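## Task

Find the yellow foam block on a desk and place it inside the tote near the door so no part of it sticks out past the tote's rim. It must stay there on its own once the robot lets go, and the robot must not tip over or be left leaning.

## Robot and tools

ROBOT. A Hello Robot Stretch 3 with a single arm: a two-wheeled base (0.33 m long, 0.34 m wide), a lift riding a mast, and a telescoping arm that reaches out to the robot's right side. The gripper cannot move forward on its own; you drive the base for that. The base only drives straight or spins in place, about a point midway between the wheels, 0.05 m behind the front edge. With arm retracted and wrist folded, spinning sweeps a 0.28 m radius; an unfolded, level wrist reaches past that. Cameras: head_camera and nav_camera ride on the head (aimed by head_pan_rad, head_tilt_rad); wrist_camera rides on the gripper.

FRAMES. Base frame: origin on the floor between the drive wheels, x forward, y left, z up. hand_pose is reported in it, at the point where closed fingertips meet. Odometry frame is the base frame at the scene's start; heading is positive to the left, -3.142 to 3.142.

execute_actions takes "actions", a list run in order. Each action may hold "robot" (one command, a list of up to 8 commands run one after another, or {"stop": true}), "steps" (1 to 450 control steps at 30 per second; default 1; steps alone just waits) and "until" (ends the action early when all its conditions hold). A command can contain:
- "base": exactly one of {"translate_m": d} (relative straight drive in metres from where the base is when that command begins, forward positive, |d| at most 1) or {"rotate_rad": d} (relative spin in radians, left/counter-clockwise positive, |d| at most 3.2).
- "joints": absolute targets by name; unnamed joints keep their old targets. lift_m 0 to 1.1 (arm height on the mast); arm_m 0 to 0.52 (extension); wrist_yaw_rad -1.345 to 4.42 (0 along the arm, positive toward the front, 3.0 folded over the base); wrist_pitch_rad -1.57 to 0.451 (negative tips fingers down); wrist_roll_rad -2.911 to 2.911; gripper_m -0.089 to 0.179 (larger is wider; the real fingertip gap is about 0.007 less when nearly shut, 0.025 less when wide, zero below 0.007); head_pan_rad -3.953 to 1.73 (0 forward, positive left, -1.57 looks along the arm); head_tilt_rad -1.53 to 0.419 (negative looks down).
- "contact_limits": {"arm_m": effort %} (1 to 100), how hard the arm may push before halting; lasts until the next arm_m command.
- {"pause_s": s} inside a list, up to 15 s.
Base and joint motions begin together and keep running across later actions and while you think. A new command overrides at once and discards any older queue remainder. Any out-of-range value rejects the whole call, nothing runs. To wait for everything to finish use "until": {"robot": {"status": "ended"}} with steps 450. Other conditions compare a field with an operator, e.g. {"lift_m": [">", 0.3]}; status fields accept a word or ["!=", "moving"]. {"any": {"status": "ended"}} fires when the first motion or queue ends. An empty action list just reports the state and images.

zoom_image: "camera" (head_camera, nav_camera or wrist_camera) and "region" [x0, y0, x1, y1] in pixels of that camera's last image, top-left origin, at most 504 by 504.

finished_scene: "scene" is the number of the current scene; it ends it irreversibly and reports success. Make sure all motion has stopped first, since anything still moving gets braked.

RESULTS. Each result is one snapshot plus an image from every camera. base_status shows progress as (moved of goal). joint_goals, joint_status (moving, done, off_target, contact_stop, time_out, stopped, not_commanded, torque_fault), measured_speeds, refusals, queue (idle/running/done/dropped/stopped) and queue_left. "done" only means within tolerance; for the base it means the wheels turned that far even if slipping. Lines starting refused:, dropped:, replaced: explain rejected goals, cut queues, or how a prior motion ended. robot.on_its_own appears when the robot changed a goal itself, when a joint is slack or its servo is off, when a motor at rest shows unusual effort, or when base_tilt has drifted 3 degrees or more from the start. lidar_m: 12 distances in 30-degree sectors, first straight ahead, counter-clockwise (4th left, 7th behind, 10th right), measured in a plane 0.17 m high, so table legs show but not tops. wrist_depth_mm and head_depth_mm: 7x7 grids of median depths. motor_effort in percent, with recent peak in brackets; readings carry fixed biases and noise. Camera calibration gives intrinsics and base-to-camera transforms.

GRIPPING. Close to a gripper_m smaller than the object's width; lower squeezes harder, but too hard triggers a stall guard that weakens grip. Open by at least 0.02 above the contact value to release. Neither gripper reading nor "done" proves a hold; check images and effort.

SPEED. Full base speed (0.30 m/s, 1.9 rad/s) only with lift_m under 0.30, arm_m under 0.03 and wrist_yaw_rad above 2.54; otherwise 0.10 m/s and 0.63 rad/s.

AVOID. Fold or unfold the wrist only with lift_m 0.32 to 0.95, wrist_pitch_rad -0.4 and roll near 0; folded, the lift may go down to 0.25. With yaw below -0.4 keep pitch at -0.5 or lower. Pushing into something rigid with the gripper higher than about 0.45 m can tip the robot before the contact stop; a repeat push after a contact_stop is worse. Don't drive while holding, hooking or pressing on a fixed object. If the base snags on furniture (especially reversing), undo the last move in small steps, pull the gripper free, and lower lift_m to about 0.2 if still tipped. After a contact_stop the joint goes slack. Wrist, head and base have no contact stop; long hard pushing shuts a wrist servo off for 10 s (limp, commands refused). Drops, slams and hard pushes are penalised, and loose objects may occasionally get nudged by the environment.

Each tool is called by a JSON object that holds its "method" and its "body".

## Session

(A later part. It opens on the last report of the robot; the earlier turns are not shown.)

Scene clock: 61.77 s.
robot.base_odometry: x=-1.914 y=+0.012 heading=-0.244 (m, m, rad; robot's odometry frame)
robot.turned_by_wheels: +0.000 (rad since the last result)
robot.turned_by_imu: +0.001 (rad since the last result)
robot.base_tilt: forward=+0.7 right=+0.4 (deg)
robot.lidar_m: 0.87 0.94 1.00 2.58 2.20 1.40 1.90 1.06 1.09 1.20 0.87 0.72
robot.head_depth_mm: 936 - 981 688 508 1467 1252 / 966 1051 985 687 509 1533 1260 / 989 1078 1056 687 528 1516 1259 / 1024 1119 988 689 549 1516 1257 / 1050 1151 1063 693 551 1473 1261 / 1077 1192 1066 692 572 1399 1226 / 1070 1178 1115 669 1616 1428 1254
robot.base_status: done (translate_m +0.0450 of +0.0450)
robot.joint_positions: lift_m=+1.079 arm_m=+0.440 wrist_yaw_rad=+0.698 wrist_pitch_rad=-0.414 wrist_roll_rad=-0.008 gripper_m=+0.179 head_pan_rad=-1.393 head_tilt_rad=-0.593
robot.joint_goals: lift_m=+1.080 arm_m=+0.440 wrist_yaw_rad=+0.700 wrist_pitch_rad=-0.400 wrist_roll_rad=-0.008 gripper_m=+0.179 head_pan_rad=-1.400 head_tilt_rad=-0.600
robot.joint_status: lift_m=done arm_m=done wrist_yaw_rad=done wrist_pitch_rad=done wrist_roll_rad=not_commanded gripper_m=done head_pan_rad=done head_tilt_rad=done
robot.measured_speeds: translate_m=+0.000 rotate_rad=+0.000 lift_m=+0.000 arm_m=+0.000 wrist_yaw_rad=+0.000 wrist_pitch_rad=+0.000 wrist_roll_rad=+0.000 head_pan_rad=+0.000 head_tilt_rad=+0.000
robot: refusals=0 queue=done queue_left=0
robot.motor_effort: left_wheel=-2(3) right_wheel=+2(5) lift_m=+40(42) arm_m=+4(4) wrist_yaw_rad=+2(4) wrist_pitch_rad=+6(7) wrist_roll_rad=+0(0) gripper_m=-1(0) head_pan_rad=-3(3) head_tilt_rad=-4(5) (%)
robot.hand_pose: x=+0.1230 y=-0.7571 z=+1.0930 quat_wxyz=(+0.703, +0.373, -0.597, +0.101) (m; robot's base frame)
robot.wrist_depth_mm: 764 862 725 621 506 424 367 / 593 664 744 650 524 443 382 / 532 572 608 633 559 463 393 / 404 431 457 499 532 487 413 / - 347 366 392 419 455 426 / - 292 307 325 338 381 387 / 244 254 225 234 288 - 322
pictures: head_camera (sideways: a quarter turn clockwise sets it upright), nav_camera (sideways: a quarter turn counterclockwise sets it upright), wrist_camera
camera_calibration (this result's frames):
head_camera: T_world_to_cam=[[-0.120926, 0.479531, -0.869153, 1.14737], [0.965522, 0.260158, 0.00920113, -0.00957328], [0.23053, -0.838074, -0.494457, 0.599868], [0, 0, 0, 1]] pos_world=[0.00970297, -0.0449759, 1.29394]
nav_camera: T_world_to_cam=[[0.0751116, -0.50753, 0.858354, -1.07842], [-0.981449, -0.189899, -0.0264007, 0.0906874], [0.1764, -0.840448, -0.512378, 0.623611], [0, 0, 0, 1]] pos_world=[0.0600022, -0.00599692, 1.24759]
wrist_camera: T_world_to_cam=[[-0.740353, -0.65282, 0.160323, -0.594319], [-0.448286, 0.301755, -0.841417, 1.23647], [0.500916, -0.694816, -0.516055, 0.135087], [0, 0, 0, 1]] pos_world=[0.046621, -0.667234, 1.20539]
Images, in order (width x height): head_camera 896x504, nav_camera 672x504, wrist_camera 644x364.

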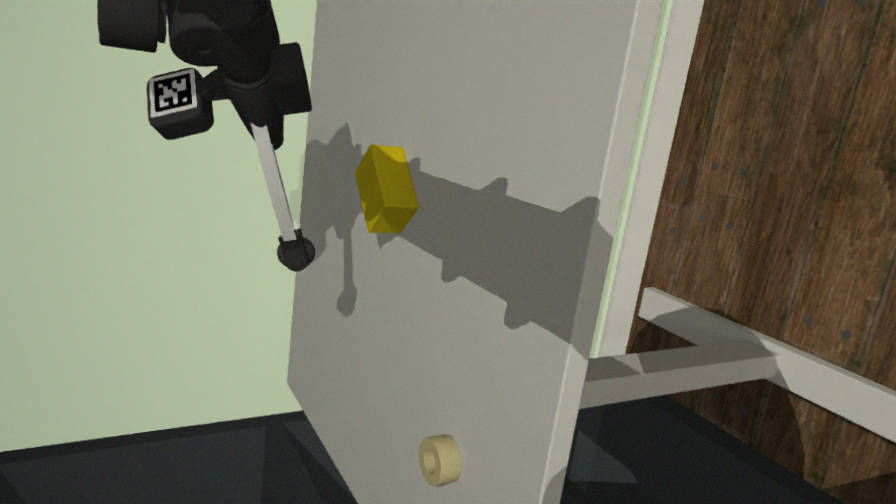

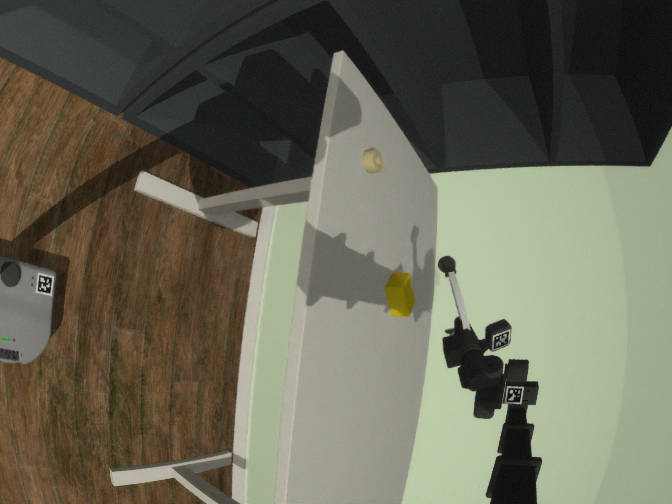

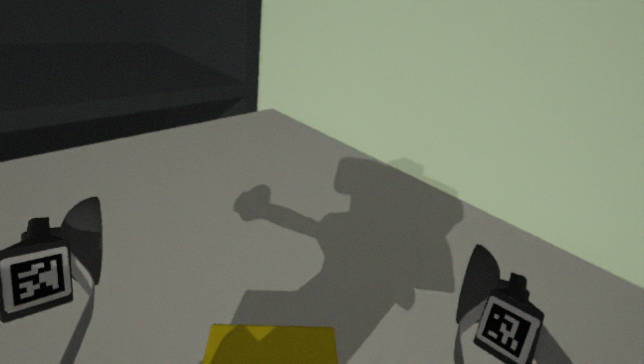

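{"method": "execute_actions", "body": {"actions": [{"robot":{"base":{"translate_m":-0.015},"joints":{"lift_m":1.0,"wrist_yaw_rad":0.82,"arm_m":0.455}},"steps":450,"until":{"robot":{"status":"ended"}}}]}}

Scene clock: 63.47 s.
robot.base_odometry: x=-1.929 y=+0.016 heading=-0.244 (m, m, rad; robot's odometry frame)
robot.turned_by_wheels: +0.000 (rad since the last result)
robot.turned_by_imu: +0.000 (rad since the last result)
robot.base_tilt: forward=+0.8 right=+0.3 (deg)
robot.lidar_m: 0.87 0.95 1.68 2.58 2.20 1.49 1.88 1.05 1.07 1.20 0.88 0.73
robot.head_depth_mm: 941 1004 - 686 508 1474 1258 / 964 1046 - 688 506 1518 1256 / 992 1085 1060 688 527 1514 1263 / 1020 1117 1157 689 547 1511 1259 / 1050 1153 1070 690 549 1467 1259 / 1085 1196 1072 690 574 1405 1236 / 1089 1181 1119 674 1625 1433 1267
robot.base_status: done (translate_m -0.0150 of -0.0150)
robot.joint_positions: lift_m=+1.001 arm_m=+0.455 wrist_yaw_rad=+0.817 wrist_pitch_rad=-0.414 wrist_roll_rad=-0.008 gripper_m=+0.179 head_pan_rad=-1.393 head_tilt_rad=-0.593
robot.joint_goals: lift_m=+1.000 arm_m=+0.455 wrist_yaw_rad=+0.820 wrist_pitch_rad=-0.400 wrist_roll_rad=-0.008 gripper_m=+0.179 head_pan_rad=-1.400 head_tilt_rad=-0.600
robot.joint_status: lift_m=done arm_m=done wrist_yaw_rad=done wrist_pitch_rad=done wrist_roll_rad=not_commanded gripper_m=done head_pan_rad=done head_tilt_rad=done
robot.measured_speeds: translate_m=+0.000 rotate_rad=+0.000 lift_m=+0.000 arm_m=+0.000 wrist_yaw_rad=+0.000 wrist_pitch_rad=+0.000 wrist_roll_rad=+0.000 head_pan_rad=+0.000 head_tilt_rad=+0.000
robot: refusals=0 queue=done queue_left=0
robot.motor_effort: left_wheel=-1(6) right_wheel=+2(5) lift_m=+15(40) arm_m=+4(1) wrist_yaw_rad=+4(4) wrist_pitch_rad=+7(7) wrist_roll_rad=+0(0) gripper_m=+1(1) head_pan_rad=-3(3) head_tilt_rad=-4(5) (%)
robot.hand_pose: x=+0.1424 y=-0.7537 z=+1.0141 quat_wxyz=(+0.695, +0.408, -0.574, +0.143) (m; robot's base frame)
robot.wrist_depth_mm: 613 726 782 672 525 438 366 / 495 567 618 659 557 451 380 / 359 385 423 473 529 461 390 / 281 298 322 346 379 412 397 / - 244 258 275 294 316 341 / - 204 166 170 240 267 270 / 170 176 146 148 200 - 224
pictures: head_camera (sideways: a quarter turn clockwise sets it upright), nav_camera (sideways: a quarter turn counterclockwise sets it upright), wrist_camera
camera_calibration (this result's frames):
head_camera: T_world_to_cam=[[-0.120926, 0.479531, -0.869153, 1.14737], [0.965522, 0.260158, 0.00920114, -0.0095733], [0.230529, -0.838074, -0.494457, 0.599868], [0, 0, 0, 1]] pos_world=[0.00970297, -0.0449759, 1.29394]
nav_camera: T_world_to_cam=[[0.0751116, -0.50753, 0.858354, -1.07842], [-0.981449, -0.189899, -0.0264007, 0.0906874], [0.1764, -0.840447, -0.512378, 0.623611], [0, 0, 0, 1]] pos_world=[0.0600022, -0.00599691, 1.24759]
wrist_camera: T_world_to_cam=[[-0.657619, -0.736093, 0.160323, -0.639633], [-0.480939, 0.246403, -0.841417, 1.14076], [0.579858, -0.630438, -0.516056, 0.124261], [0, 0, 0, 1]] pos_world=[0.0559462, -0.673577, 1.12653]
Images, in order (width x height): head_camera 896x504, nav_camera 672x504, wrist_camera 644x364.

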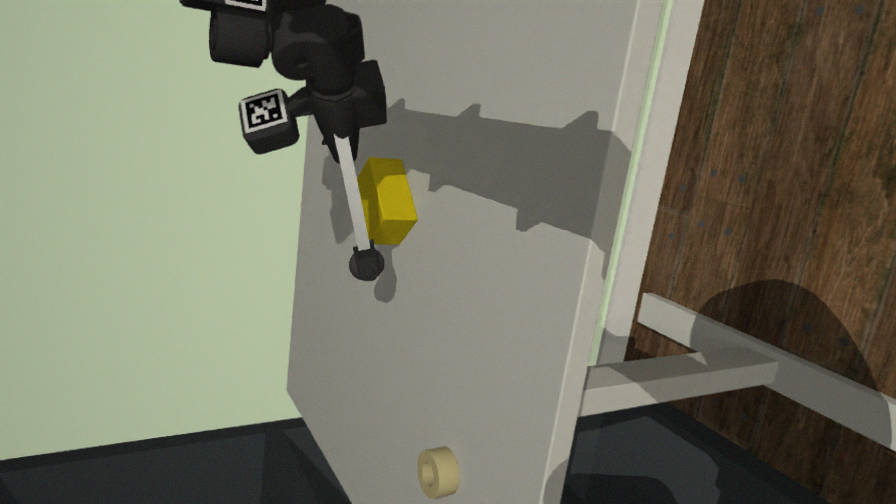

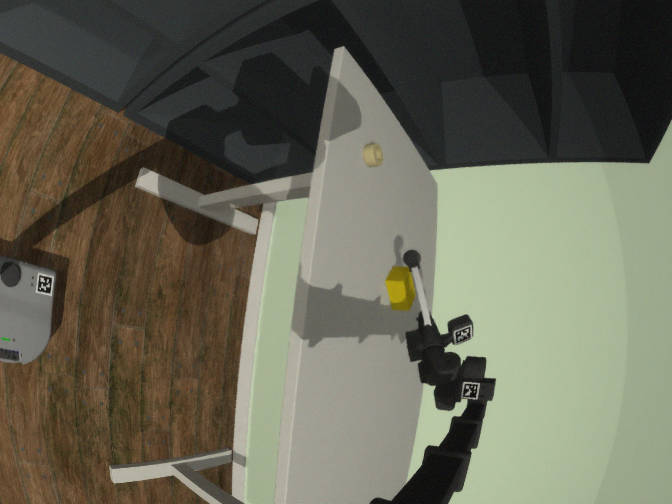

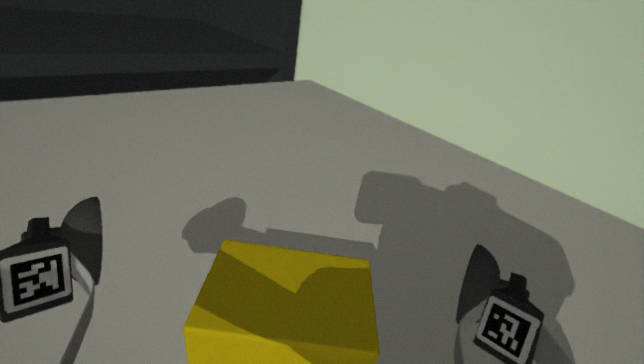

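Aligned.

{"method": "execute_actions", "body": {"actions": [{"robot":[{"joints":{"lift_m":0.962}},{"joints":{"gripper_m":0.05}},{"joints":{"lift_m":1.03}}],"steps":450,"until":{"robot":{"status":"ended"}}}]}}

Scene clock: 67.53 s.
robot.base_odometry: x=-1.929 y=+0.016 heading=-0.244 (m, m, rad; robot's odometry frame)
robot.turned_by_wheels: +0.000 (rad since the last result)
robot.turned_by_imu: +0.001 (rad since the last result)
robot.base_tilt: forward=+0.5 right=+0.2 (deg)
robot.lidar_m: 0.87 0.95 1.69 2.59 2.19 1.49 1.88 1.05 1.07 1.20 0.88 0.73
robot.head_depth_mm: 940 995 919 687 507 1472 1266 / 967 1037 918 688 508 1524 1256 / 990 1081 985 688 527 1503 1260 / 1021 1118 1065 688 550 1518 1260 / 1046 1151 1067 687 550 1478 1256 / 1077 1196 1065 688 574 1397 1229 / 1088 1176 1118 675 1624 1428 1257
robot.base_status: done (translate_m -0.0150 of -0.0150)
robot.joint_positions: lift_m=+1.029 arm_m=+0.455 wrist_yaw_rad=+0.817 wrist_pitch_rad=-0.416 wrist_roll_rad=-0.008 gripper_m=+0.051 head_pan_rad=-1.393 head_tilt_rad=-0.593
robot.joint_goals: lift_m=+1.030 arm_m=+0.455 wrist_yaw_rad=+0.820 wrist_pitch_rad=-0.400 wrist_roll_rad=-0.008 gripper_m=+0.050 head_pan_rad=-1.400 head_tilt_rad=-0.600
robot.joint_status: lift_m=done arm_m=done wrist_yaw_rad=done wrist_pitch_rad=done wrist_roll_rad=not_commanded gripper_m=done head_pan_rad=done head_tilt_rad=done
robot.measured_speeds: translate_m=+0.000 rotate_rad=+0.000 lift_m=+0.000 arm_m=+0.000 wrist_yaw_rad=+0.000 wrist_pitch_rad=+0.000 wrist_roll_rad=+0.000 head_pan_rad=+0.000 head_tilt_rad=+0.000
robot: refusals=0 queue=done queue_left=0
robot.motor_effort: left_wheel=-2(2) right_wheel=+2(1) lift_m=+40(38) arm_m=+3(4) wrist_yaw_rad=+4(3) wrist_pitch_rad=+8(8) wrist_roll_rad=+0(0) gripper_m=-20(91) head_pan_rad=-3(3) head_tilt_rad=-4(5) (%)
robot.hand_pose: x=+0.1423 y=-0.7536 z=+1.0426 quat_wxyz=(+0.696, +0.408, -0.574, +0.142) (m; robot's base frame)
robot.wrist_depth_mm: 716 837 812 670 531 436 369 / 503 586 705 706 557 453 380 / 412 446 486 544 551 469 390 / 326 345 366 400 435 461 405 / 265 287 139 149 340 365 391 / 231 - 127 127 133 292 312 / 194 205 143 139 224 249 258
pictures: head_camera (sideways: a quarter turn clockwise sets it upright), nav_camera (sideways: a quarter turn counterclockwise sets it upright), wrist_camera
camera_calibration (this result's frames):
head_camera: T_world_to_cam=[[-0.120926, 0.479531, -0.869153, 1.14737], [0.965522, 0.260158, 0.00920113, -0.00957328], [0.23053, -0.838074, -0.494457, 0.599868], [0, 0, 0, 1]] pos_world=[0.00970298, -0.0449759, 1.29394]
nav_camera: T_world_to_cam=[[0.0751116, -0.50753, 0.858354, -1.07842], [-0.981449, -0.189899, -0.0264007, 0.0906874], [0.1764, -0.840448, -0.512378, 0.623611], [0, 0, 0, 1]] pos_world=[0.0600022, -0.00599691, 1.24759]
wrist_camera: T_world_to_cam=[[-0.657401, -0.736297, 0.160284, -0.644333], [-0.481903, 0.247273, -0.84061, 1.1646], [0.579304, -0.62986, -0.517381, 0.141034], [0, 0, 0, 1]] pos_world=[0.0559353, -0.673562, 1.15522]
Images, in order (width x height): head_camera 896x504, nav_camera 672x504, wrist_camera 644x364.

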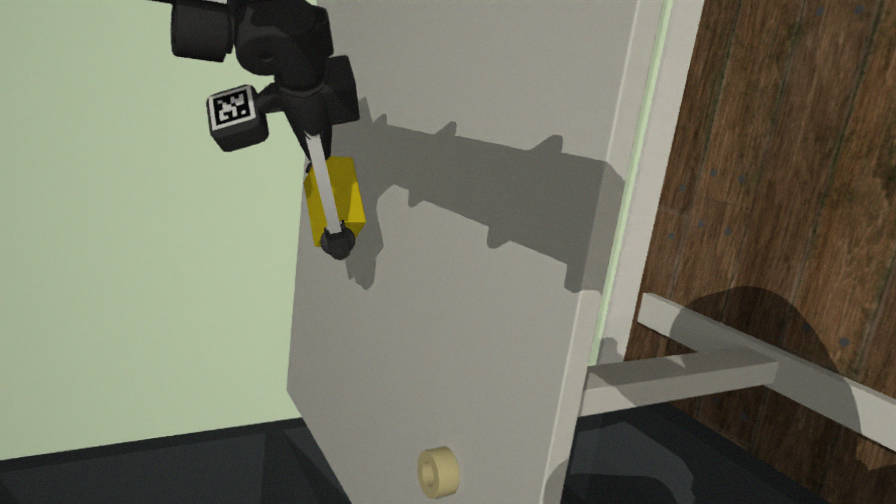

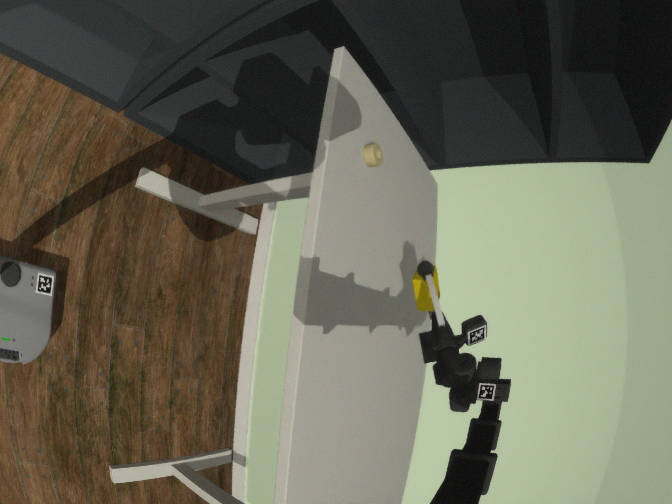

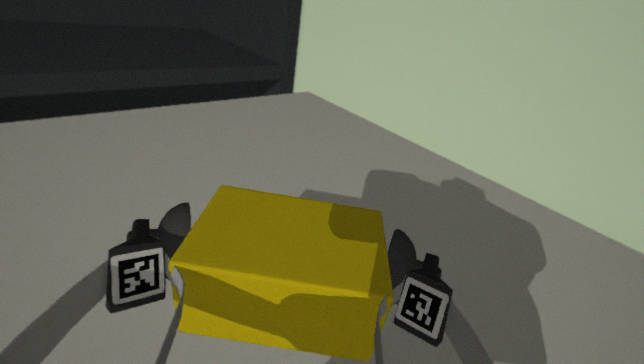

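{"method": "execute_actions", "body": {"actions": [{"robot":[{"joints":{"arm_m":0,"wrist_yaw_rad":1.5,"head_pan_rad":0,"head_tilt_rad":-0.7}},{"joints":{"lift_m":0.8}},{"base":{"rotate_rad":1.44},"joints":{"lift_m":0.29,"wrist_yaw_rad":2.6}},{"base":{"translate_m":1.0}},{"base":{"translate_m":1.0}},{"base":{"translate_m":0.08}},{"base":{"rotate_rad":-1.475}}],"steps":450,"until":{"robot":{"status":"ended"}}},{"steps":450,"until":{"robot":{"status":"ended"}}},{"steps":450,"until":{"robot":{"status":"ended"}}}]}}

Scene clock: 94.63 s.
robot.base_odometry: x=-1.168 y=+1.952 heading=-0.279 (m, m, rad; robot's odometry frame)
robot.turned_by_wheels: -0.035 (rad since the last result)
robot.turned_by_imu: -0.016 (rad since the last result)
robot.base_tilt: forward=+0.6 right=+0.2 (deg)
robot.lidar_m: 1.83 0.71 0.52 0.50 0.52 0.71 1.64 1.85 2.31 2.35 0.70 0.68
robot.head_depth_mm: 2211 2472 2719 2206 1715 1400 1188 / 2228 2490 2703 2225 1706 1407 1189 / 2261 2491 2778 2186 1709 1406 1190 / 2244 2494 2769 2196 1737 1412 1191 / 2197 2451 2519 2128 1732 1413 1193 / 1512 1536 1540 1679 1624 1417 1198 / 1156 1174 1190 1210 1241 1260 1182
robot.base_status: done (rotate_rad -1.4749 of -1.4750)
robot.joint_positions: lift_m=+0.291 arm_m=+0.000 wrist_yaw_rad=+2.597 wrist_pitch_rad=-0.417 wrist_roll_rad=-0.008 gripper_m=+0.051 head_pan_rad=-0.007 head_tilt_rad=-0.692
robot.joint_goals: lift_m=+0.290 arm_m=+0.000 wrist_yaw_rad=+2.600 wrist_pitch_rad=-0.400 wrist_roll_rad=-0.008 gripper_m=+0.050 head_pan_rad=+0.000 head_tilt_rad=-0.700
robot.joint_status: lift_m=done arm_m=done wrist_yaw_rad=done wrist_pitch_rad=done wrist_roll_rad=not_commanded gripper_m=done head_pan_rad=done head_tilt_rad=done
robot.measured_speeds: translate_m=+0.000 rotate_rad=+0.000 lift_m=+0.000 arm_m=+0.000 wrist_yaw_rad=+0.000 wrist_pitch_rad=+0.000 wrist_roll_rad=+0.000 head_pan_rad=+0.000 head_tilt_rad=+0.000
robot: refusals=0 queue=done queue_left=0
robot.motor_effort: left_wheel=+2(12) right_wheel=-1(7) lift_m=+15(40) arm_m=-4(9) wrist_yaw_rad=+3(4) wrist_pitch_rad=+8(8) wrist_roll_rad=+0(0) gripper_m=-19(19) head_pan_rad=+3(35) head_tilt_rad=-5(19) (%)
robot.hand_pose: x=+0.0950 y=+0.0468 z=+0.3035 quat_wxyz=(+0.327, +0.703, -0.043, +0.630) (m; robot's base frame)
robot.wrist_depth_mm: 395 437 492 568 669 832 - / 420 467 541 629 748 939 - / 454 504 588 690 858 - - / 483 538 609 747 851 954 - / 501 549 140 150 687 719 770 / 458 - 127 127 133 582 614 / - - 143 138 448 497 515
pictures: head_camera (sideways: a quarter turn clockwise sets it upright), nav_camera (sideways: a quarter turn counterclockwise sets it upright), wrist_camera
camera_calibration (this result's frames):
head_camera: T_world_to_cam=[[-0.577741, -0.0303114, -0.815657, 1.0804], [-0.0772522, 0.996855, 0.0176737, -0.014241], [0.812556, 0.0732221, -0.578266, 0.705358], [0, 0, 0, 1]] pos_world=[0.0499513, -0.00470302, 1.28937]
nav_camera: T_world_to_cam=[[0.595686, -0.0198541, 0.802972, -1.00939], [0.00390775, -0.999611, -0.0276151, 0.0862543], [0.803208, 0.0195878, -0.595377, 0.727771], [0, 0, 0, 1]] pos_world=[0.0163896, 0.0519248, 1.24619]
wrist_camera: T_world_to_cam=[[0.857184, -0.48944, 0.160263, -0.123091], [-0.141901, -0.523594, -0.840068, 0.326199], [0.495075, 0.697351, -0.518268, 0.236315], [0, 0, 0, 1]] pos_world=[0.0348062, -0.0542444, 0.416231]
Images, in order (width x height): head_camera 896x504, nav_camera 672x504, wrist_camera 644x364.

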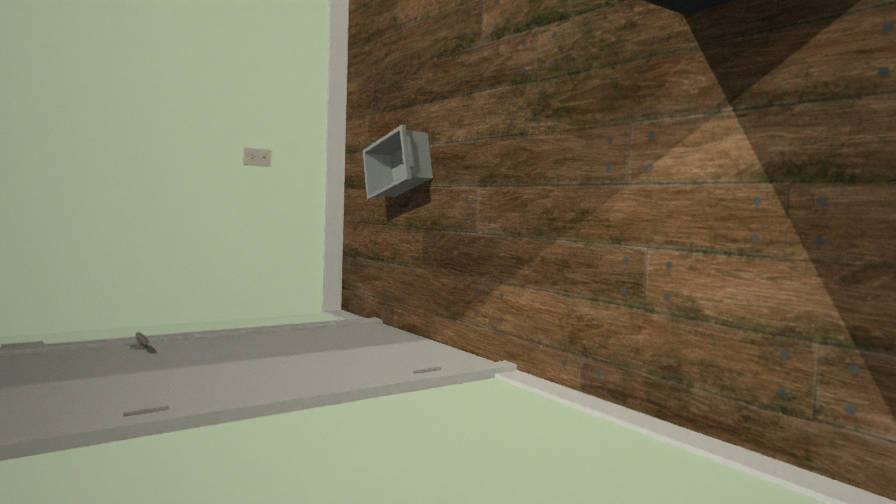

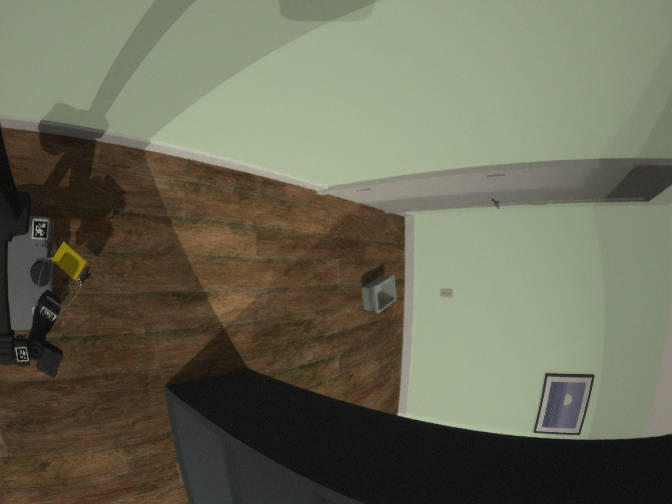

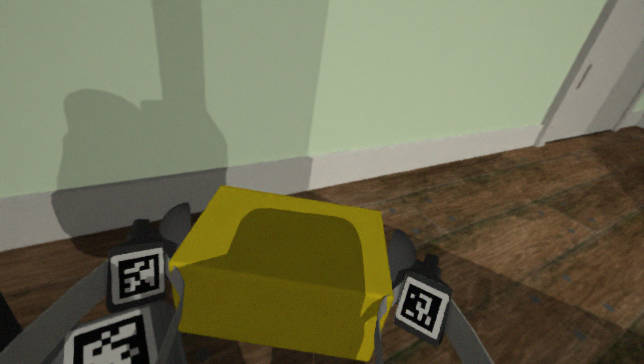

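{"method": "execute_actions", "body": {"actions": [{"robot":[{"base":{"translate_m":1.0}},{"base":{"translate_m":0.5}},{"base":{"rotate_rad":1.3},"joints":{"head_pan_rad":-1.57,"head_tilt_rad":-1.0}},{"joints":{"lift_m":0.4}},{"joints":{"wrist_yaw_rad":0}},{"joints":{"wrist_pitch_rad":-1.4}}],"steps":450,"until":{"robot":{"status":"ended"}}},{"steps":450,"until":{"robot":{"status":"ended"}}}]}}

Scene clock: 110.83 s.
robot.base_odometry: x=+0.274 y=+1.539 heading=+1.021 (m, m, rad; robot's odometry frame)
robot.turned_by_wheels: +1.300 (rad since the last result)
robot.turned_by_imu: +1.305 (rad since the last result)
robot.base_tilt: forward=+0.6 right=+0.1 (deg)
robot.lidar_m: 0.46 0.46 0.56 0.98 0.96 0.73 1.11 2.38 1.37 1.19 0.92 0.54
robot.head_depth_mm: 1121 1329 1641 1579 1370 1221 1082 / 1105 1301 1600 1584 1379 1215 - / 1085 1264 1546 1604 1353 1217 - / 1066 1240 1494 1595 1361 1232 1099 / 1049 1221 1474 1618 1389 1228 1099 / 1029 1187 1419 1600 1394 1235 1104 / 1007 1165 1392 1583 1403 1239 1108
robot.base_status: done (rotate_rad +1.2999 of +1.3000)
robot.joint_positions: lift_m=+0.399 arm_m=+0.000 wrist_yaw_rad=+0.003 wrist_pitch_rad=-1.397 wrist_roll_rad=-0.008 gripper_m=+0.051 head_pan_rad=-1.563 head_tilt_rad=-0.988
robot.joint_goals: lift_m=+0.400 arm_m=+0.000 wrist_yaw_rad=+0.000 wrist_pitch_rad=-1.400 wrist_roll_rad=-0.008 gripper_m=+0.050 head_pan_rad=-1.570 head_tilt_rad=-1.000
robot.joint_status: lift_m=done arm_m=done wrist_yaw_rad=done wrist_pitch_rad=done wrist_roll_rad=not_commanded gripper_m=done head_pan_rad=done head_tilt_rad=done
robot.measured_speeds: translate_m=+0.000 rotate_rad=+0.000 lift_m=+0.000 arm_m=+0.000 wrist_yaw_rad=+0.000 wrist_pitch_rad=+0.000 wrist_roll_rad=+0.000 head_pan_rad=+0.000 head_tilt_rad=+0.000
robot: refusals=0 queue=done queue_left=0
robot.motor_effort: left_wheel=-2(11) right_wheel=+2(9) lift_m=+40(43) arm_m=-5(4) wrist_yaw_rad=-2(3) wrist_pitch_rad=-1(8) wrist_roll_rad=+0(0) gripper_m=-19(18) head_pan_rad=-3(37) head_tilt_rad=-7(35) (%)
robot.hand_pose: x=-0.0216 y=-0.1658 z=+0.2816 quat_wxyz=(+0.544, +0.457, -0.538, -0.452) (m; robot's base frame)
robot.wrist_depth_mm: 422 430 439 449 454 471 474 / 418 424 434 442 453 463 481 / 415 428 431 442 453 462 474 / 417 420 426 438 449 456 469 / 412 416 140 149 449 454 470 / 406 - 127 127 128 454 464 / 409 417 140 137 - 455 461
pictures: head_camera (sideways: a quarter turn clockwise sets it upright), nav_camera (sideways: a quarter turn counterclockwise sets it upright), wrist_camera
camera_calibration (this result's frames):
head_camera: T_world_to_cam=[[-0.0405555, 0.789635, -0.612235, 0.812018], [0.99567, 0.0832339, 0.0413966, -0.051659], [0.0836469, -0.607905, -0.789591, 0.984662], [0, 0, 0, 1]] pos_world=[0.00200319, -0.0383173, 1.27677]
nav_camera: T_world_to_cam=[[-0.00937402, -0.803837, 0.594775, -0.734377], [-0.999511, -0.0102196, -0.0295646, 0.0949021], [0.0298435, -0.594761, -0.803348, 1.00297], [0, 0, 0, 1]] pos_world=[0.0580394, 0.00717996, 1.24533]
wrist_camera: T_world_to_cam=[[-0.986354, -0.149575, 0.068794, -0.081371], [-0.152195, 0.987747, -0.0345229, 0.203467], [-0.0627873, -0.0445219, -0.997033, 0.430697], [0, 0, 0, 1]] pos_world=[-0.0222518, -0.19397, 0.442041]
Images, in order (width x height): head_camera 896x504, nav_camera 672x504, wrist_camera 644x364.

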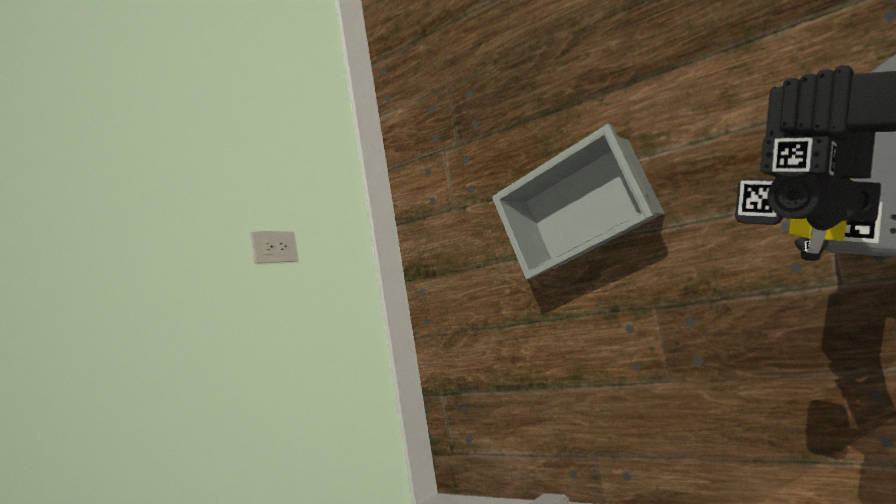

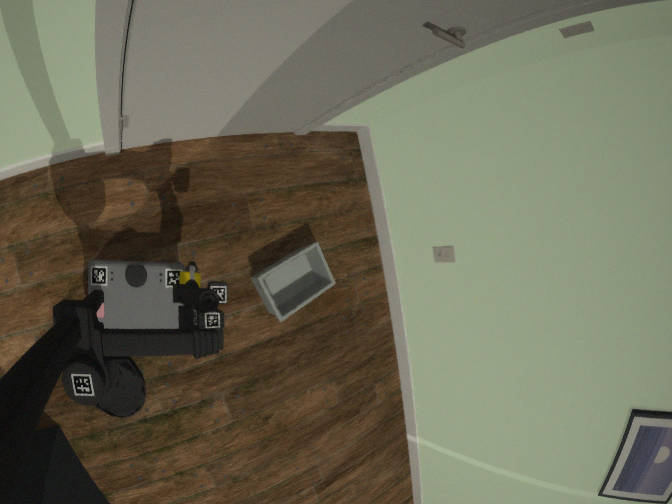

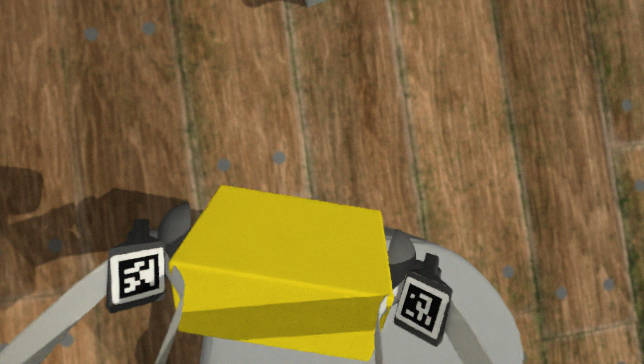

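{"method": "execute_actions", "body": {"actions": [{"robot":[{"joints":{"arm_m":0.487,"wrist_yaw_rad":2.09}}],"steps":450,"until":{"robot":{"status":"ended"}}}]}}

Scene clock: 115.77 s.
robot.base_odometry: x=+0.274 y=+1.539 heading=+1.021 (m, m, rad; robot's odometry frame)
robot.turned_by_wheels: +0.000 (rad since the last result)
robot.turned_by_imu: +0.001 (rad since the last result)
robot.base_tilt: forward=+0.6 right=+0.3 (deg)
robot.lidar_m: 0.46 0.46 0.56 0.98 0.96 0.73 1.12 2.39 1.37 1.19 0.92 0.54
robot.head_depth_mm: 1133 1335 1635 1575 1377 1209 1085 / 1101 1310 1586 1590 1385 1237 - / 1087 1269 1542 1528 1330 1221 1127 / 1066 1240 1503 1613 1372 1228 1108 / 1046 1219 1460 1621 1385 1236 1099 / 1026 1181 1427 1607 1398 1236 1103 / 1008 1169 1387 1591 1413 1240 1101
robot.base_status: done (rotate_rad +1.2999 of +1.3000)
robot.joint_positions: lift_m=+0.399 arm_m=+0.487 wrist_yaw_rad=+2.087 wrist_pitch_rad=-1.398 wrist_roll_rad=-0.008 gripper_m=+0.051 head_pan_rad=-1.563 head_tilt_rad=-0.988
robot.joint_goals: lift_m=+0.400 arm_m=+0.487 wrist_yaw_rad=+2.090 wrist_pitch_rad=-1.400 wrist_roll_rad=-0.008 gripper_m=+0.050 head_pan_rad=-1.570 head_tilt_rad=-1.000
robot.joint_status: lift_m=done arm_m=done wrist_yaw_rad=done wrist_pitch_rad=done wrist_roll_rad=not_commanded gripper_m=done head_pan_rad=done head_tilt_rad=done
robot.measured_speeds: translate_m=+0.000 rotate_rad=+0.000 lift_m=+0.000 arm_m=+0.000 wrist_yaw_rad=+0.000 wrist_pitch_rad=+0.000 wrist_roll_rad=+0.000 head_pan_rad=+0.000 head_tilt_rad=+0.000
robot: refusals=0 queue=done queue_left=0
robot.motor_effort: left_wheel=-2(2) right_wheel=+2(2) lift_m=+40(40) arm_m=+5(9) wrist_yaw_rad=+3(5) wrist_pitch_rad=-1(2) wrist_roll_rad=+0(0) gripper_m=-18(19) head_pan_rad=-3(3) head_tilt_rad=-8(8) (%)
robot.hand_pose: x=-0.0036 y=-0.6218 z=+0.2816 quat_wxyz=(+0.665, +0.695, +0.124, +0.241) (m; robot's base frame)
robot.wrist_depth_mm: 420 431 435 450 455 469 477 / 420 426 434 442 454 468 474 / 417 423 408 441 455 461 471 / 415 416 420 437 381 460 464 / 414 414 140 149 371 457 468 / 410 - 127 127 133 454 465 / 408 413 143 139 437 450 461
pictures: head_camera (sideways: a quarter turn clockwise sets it upright), nav_camera (sideways: a quarter turn counterclockwise sets it upright), wrist_camera
camera_calibration (this result's frames):
head_camera: T_world_to_cam=[[-0.0404546, 0.78964, -0.612235, 0.812018], [0.99568, 0.0831066, 0.0413966, -0.0516591], [0.0835692, -0.607916, -0.789591, 0.984662], [0, 0, 0, 1]] pos_world=[0.00199829, -0.0383168, 1.27677]
nav_camera: T_world_to_cam=[[-0.00947674, -0.803836, 0.594775, -0.734377], [-0.999512, -0.0100918, -0.0295646, 0.0949021], [0.0297675, -0.594765, -0.803348, 1.00297], [0, 0, 0, 1]] pos_world=[0.0580403, 0.00717332, 1.24533]
wrist_camera: T_world_to_cam=[[0.61456, -0.785878, 0.0686439, -0.521711], [-0.785873, -0.617481, -0.033486, -0.344142], [0.0687022, -0.0333662, -0.997079, 0.418925], [0, 0, 0, 1]] pos_world=[0.0213895, -0.608524, 0.44199]
Images, in order (width x height): head_camera 896x504, nav_camera 672x504, wrist_camera 644x364.

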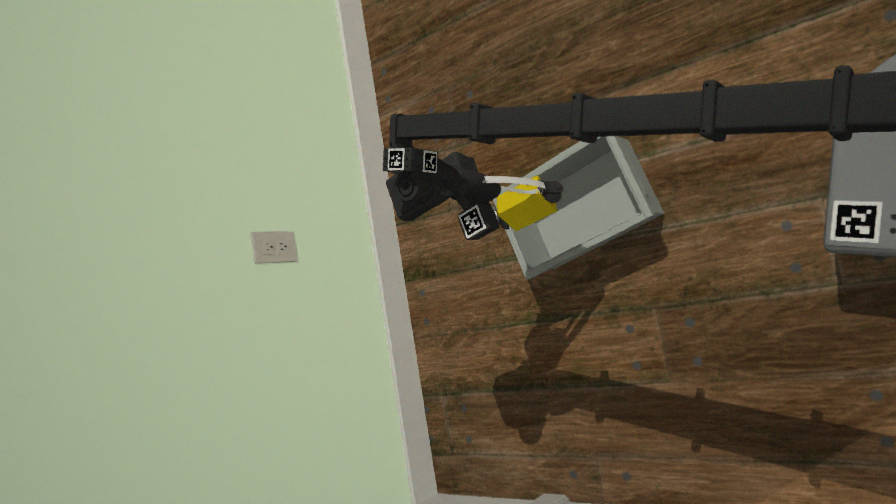

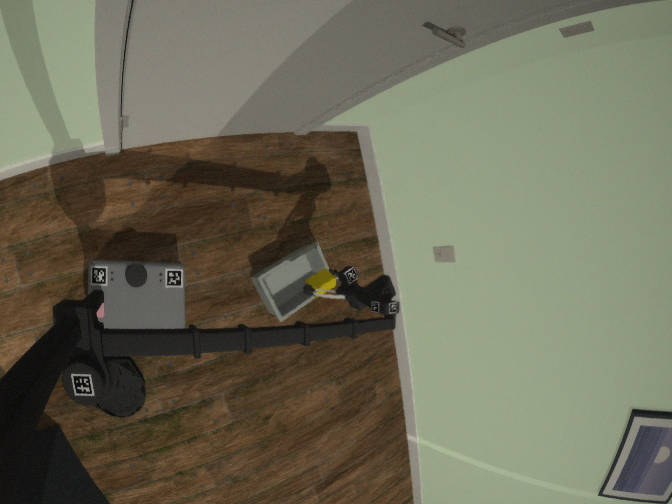

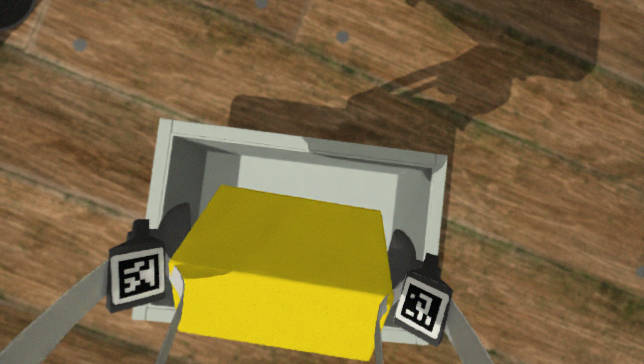

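{"method": "execute_actions", "body": {"actions": [{"robot":[{"joints":{"lift_m":0.18}},{"joints":{"gripper_m":0.14}},{"joints":{"lift_m":0.36}}],"steps":450,"until":{"robot":{"status":"ended"}}}]}}

Scene clock: 122.47 s.
robot.base_odometry: x=+0.274 y=+1.539 heading=+1.021 (m, m, rad; robot's odometry frame)
robot.turned_by_wheels: +0.000 (rad since the last result)
robot.turned_by_imu: +0.001 (rad since the last result)
robot.base_tilt: forward=+0.6 right=+0.2 (deg)
robot.lidar_m: 0.46 0.46 0.57 0.98 0.96 0.73 1.12 2.38 1.37 1.19 0.91 0.54
robot.head_depth_mm: 1128 1341 1632 1587 1372 1203 1089 / 1100 1305 1590 1589 1385 1238 - / 1086 1264 1542 1613 1337 1219 1120 / 1057 1246 1500 1613 1367 1228 1111 / 1044 1220 1461 1605 1389 1228 1104 / 1019 1191 1429 1596 1404 1234 1100 / 1003 1162 1393 1587 1399 1236 1105
robot.base_status: done (rotate_rad +1.2999 of +1.3000)
robot.joint_positions: lift_m=+0.359 arm_m=+0.487 wrist_yaw_rad=+2.087 wrist_pitch_rad=-1.398 wrist_roll_rad=-0.008 gripper_m=+0.140 head_pan_rad=-1.563 head_tilt_rad=-0.988
robot.joint_goals: lift_m=+0.360 arm_m=+0.487 wrist_yaw_rad=+2.090 wrist_pitch_rad=-1.400 wrist_roll_rad=-0.008 gripper_m=+0.140 head_pan_rad=-1.570 head_tilt_rad=-1.000
robot.joint_status: lift_m=done arm_m=done wrist_yaw_rad=done wrist_pitch_rad=done wrist_roll_rad=not_commanded gripper_m=done head_pan_rad=done head_tilt_rad=done
robot.measured_speeds: translate_m=+0.000 rotate_rad=+0.000 lift_m=+0.000 arm_m=+0.000 wrist_yaw_rad=+0.000 wrist_pitch_rad=+0.000 wrist_roll_rad=+0.000 head_pan_rad=+0.000 head_tilt_rad=+0.000
robot: refusals=0 queue=done queue_left=0
robot.motor_effort: left_wheel=-2(2) right_wheel=+2(2) lift_m=+40(42) arm_m=+4(4) wrist_yaw_rad=+3(4) wrist_pitch_rad=-1(1) wrist_roll_rad=+0(0) gripper_m=+0(79) head_pan_rad=-3(3) head_tilt_rad=-8(8) (%)
robot.hand_pose: x=-0.0036 y=-0.6218 z=+0.2416 quat_wxyz=(+0.665, +0.695, +0.124, +0.241) (m; robot's base frame)
robot.wrist_depth_mm: 384 392 400 409 420 426 434 / 381 392 392 404 411 422 430 / 381 380 338 400 412 420 426 / 377 339 386 397 339 417 425 / 376 353 386 396 367 417 422 / - 308 383 392 385 420 421 / 369 285 286 298 294 414 418
pictures: head_camera (sideways: a quarter turn clockwise sets it upright), nav_camera (sideways: a quarter turn counterclockwise sets it upright), wrist_camera
camera_calibration (this result's frames):
head_camera: T_world_to_cam=[[-0.0404546, 0.78964, -0.612235, 0.812018], [0.99568, 0.0831066, 0.0413966, -0.0516591], [0.0835692, -0.607916, -0.789591, 0.984662], [0, 0, 0, 1]] pos_world=[0.00199829, -0.0383168, 1.27677]
nav_camera: T_world_to_cam=[[-0.00947674, -0.803836, 0.594775, -0.734377], [-0.999512, -0.0100918, -0.0295646, 0.0949021], [0.0297675, -0.594765, -0.803348, 1.00297], [0, 0, 0, 1]] pos_world=[0.0580403, 0.00717332, 1.24533]
wrist_camera: T_world_to_cam=[[0.61456, -0.785878, 0.0686439, -0.518971], [-0.785873, -0.617481, -0.033486, -0.345485], [0.0687022, -0.0333663, -0.997079, 0.379055], [0, 0, 0, 1]] pos_world=[0.0213895, -0.60853, 0.402003]
Images, in order (width x height): head_camera 896x504, nav_camera 672x504, wrist_camera 644x364.

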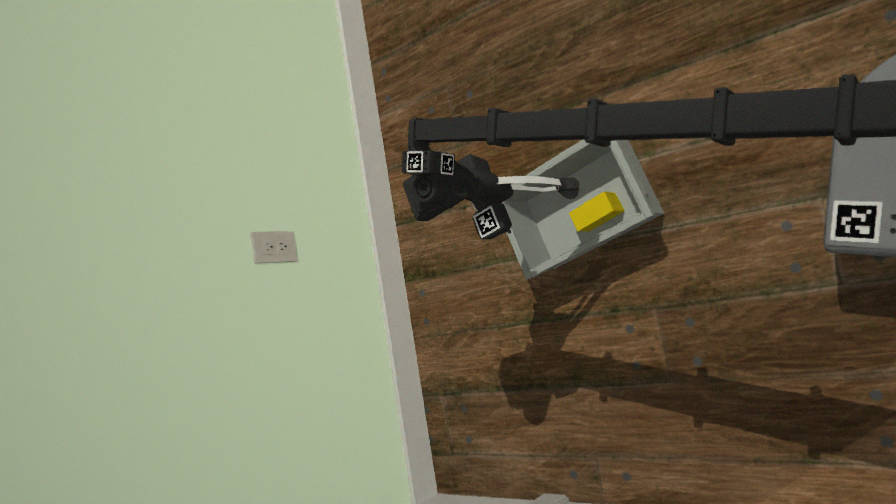

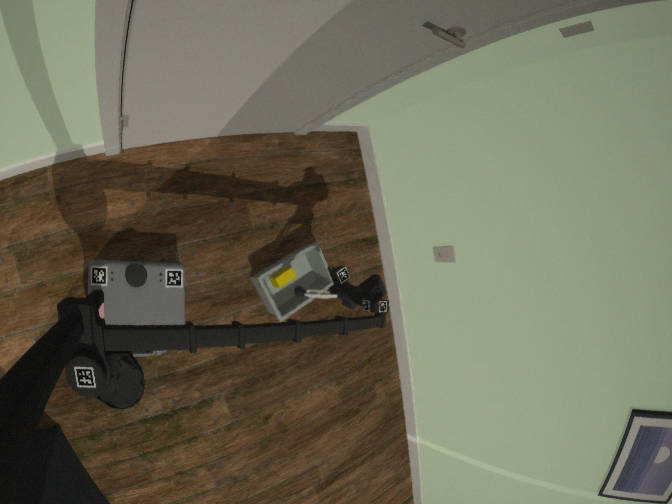

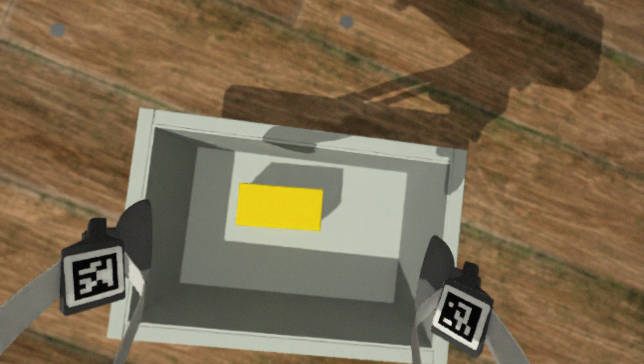

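{"method": "finished_scene", "body": {"scene": 1}}

The scene is finished: the task was done.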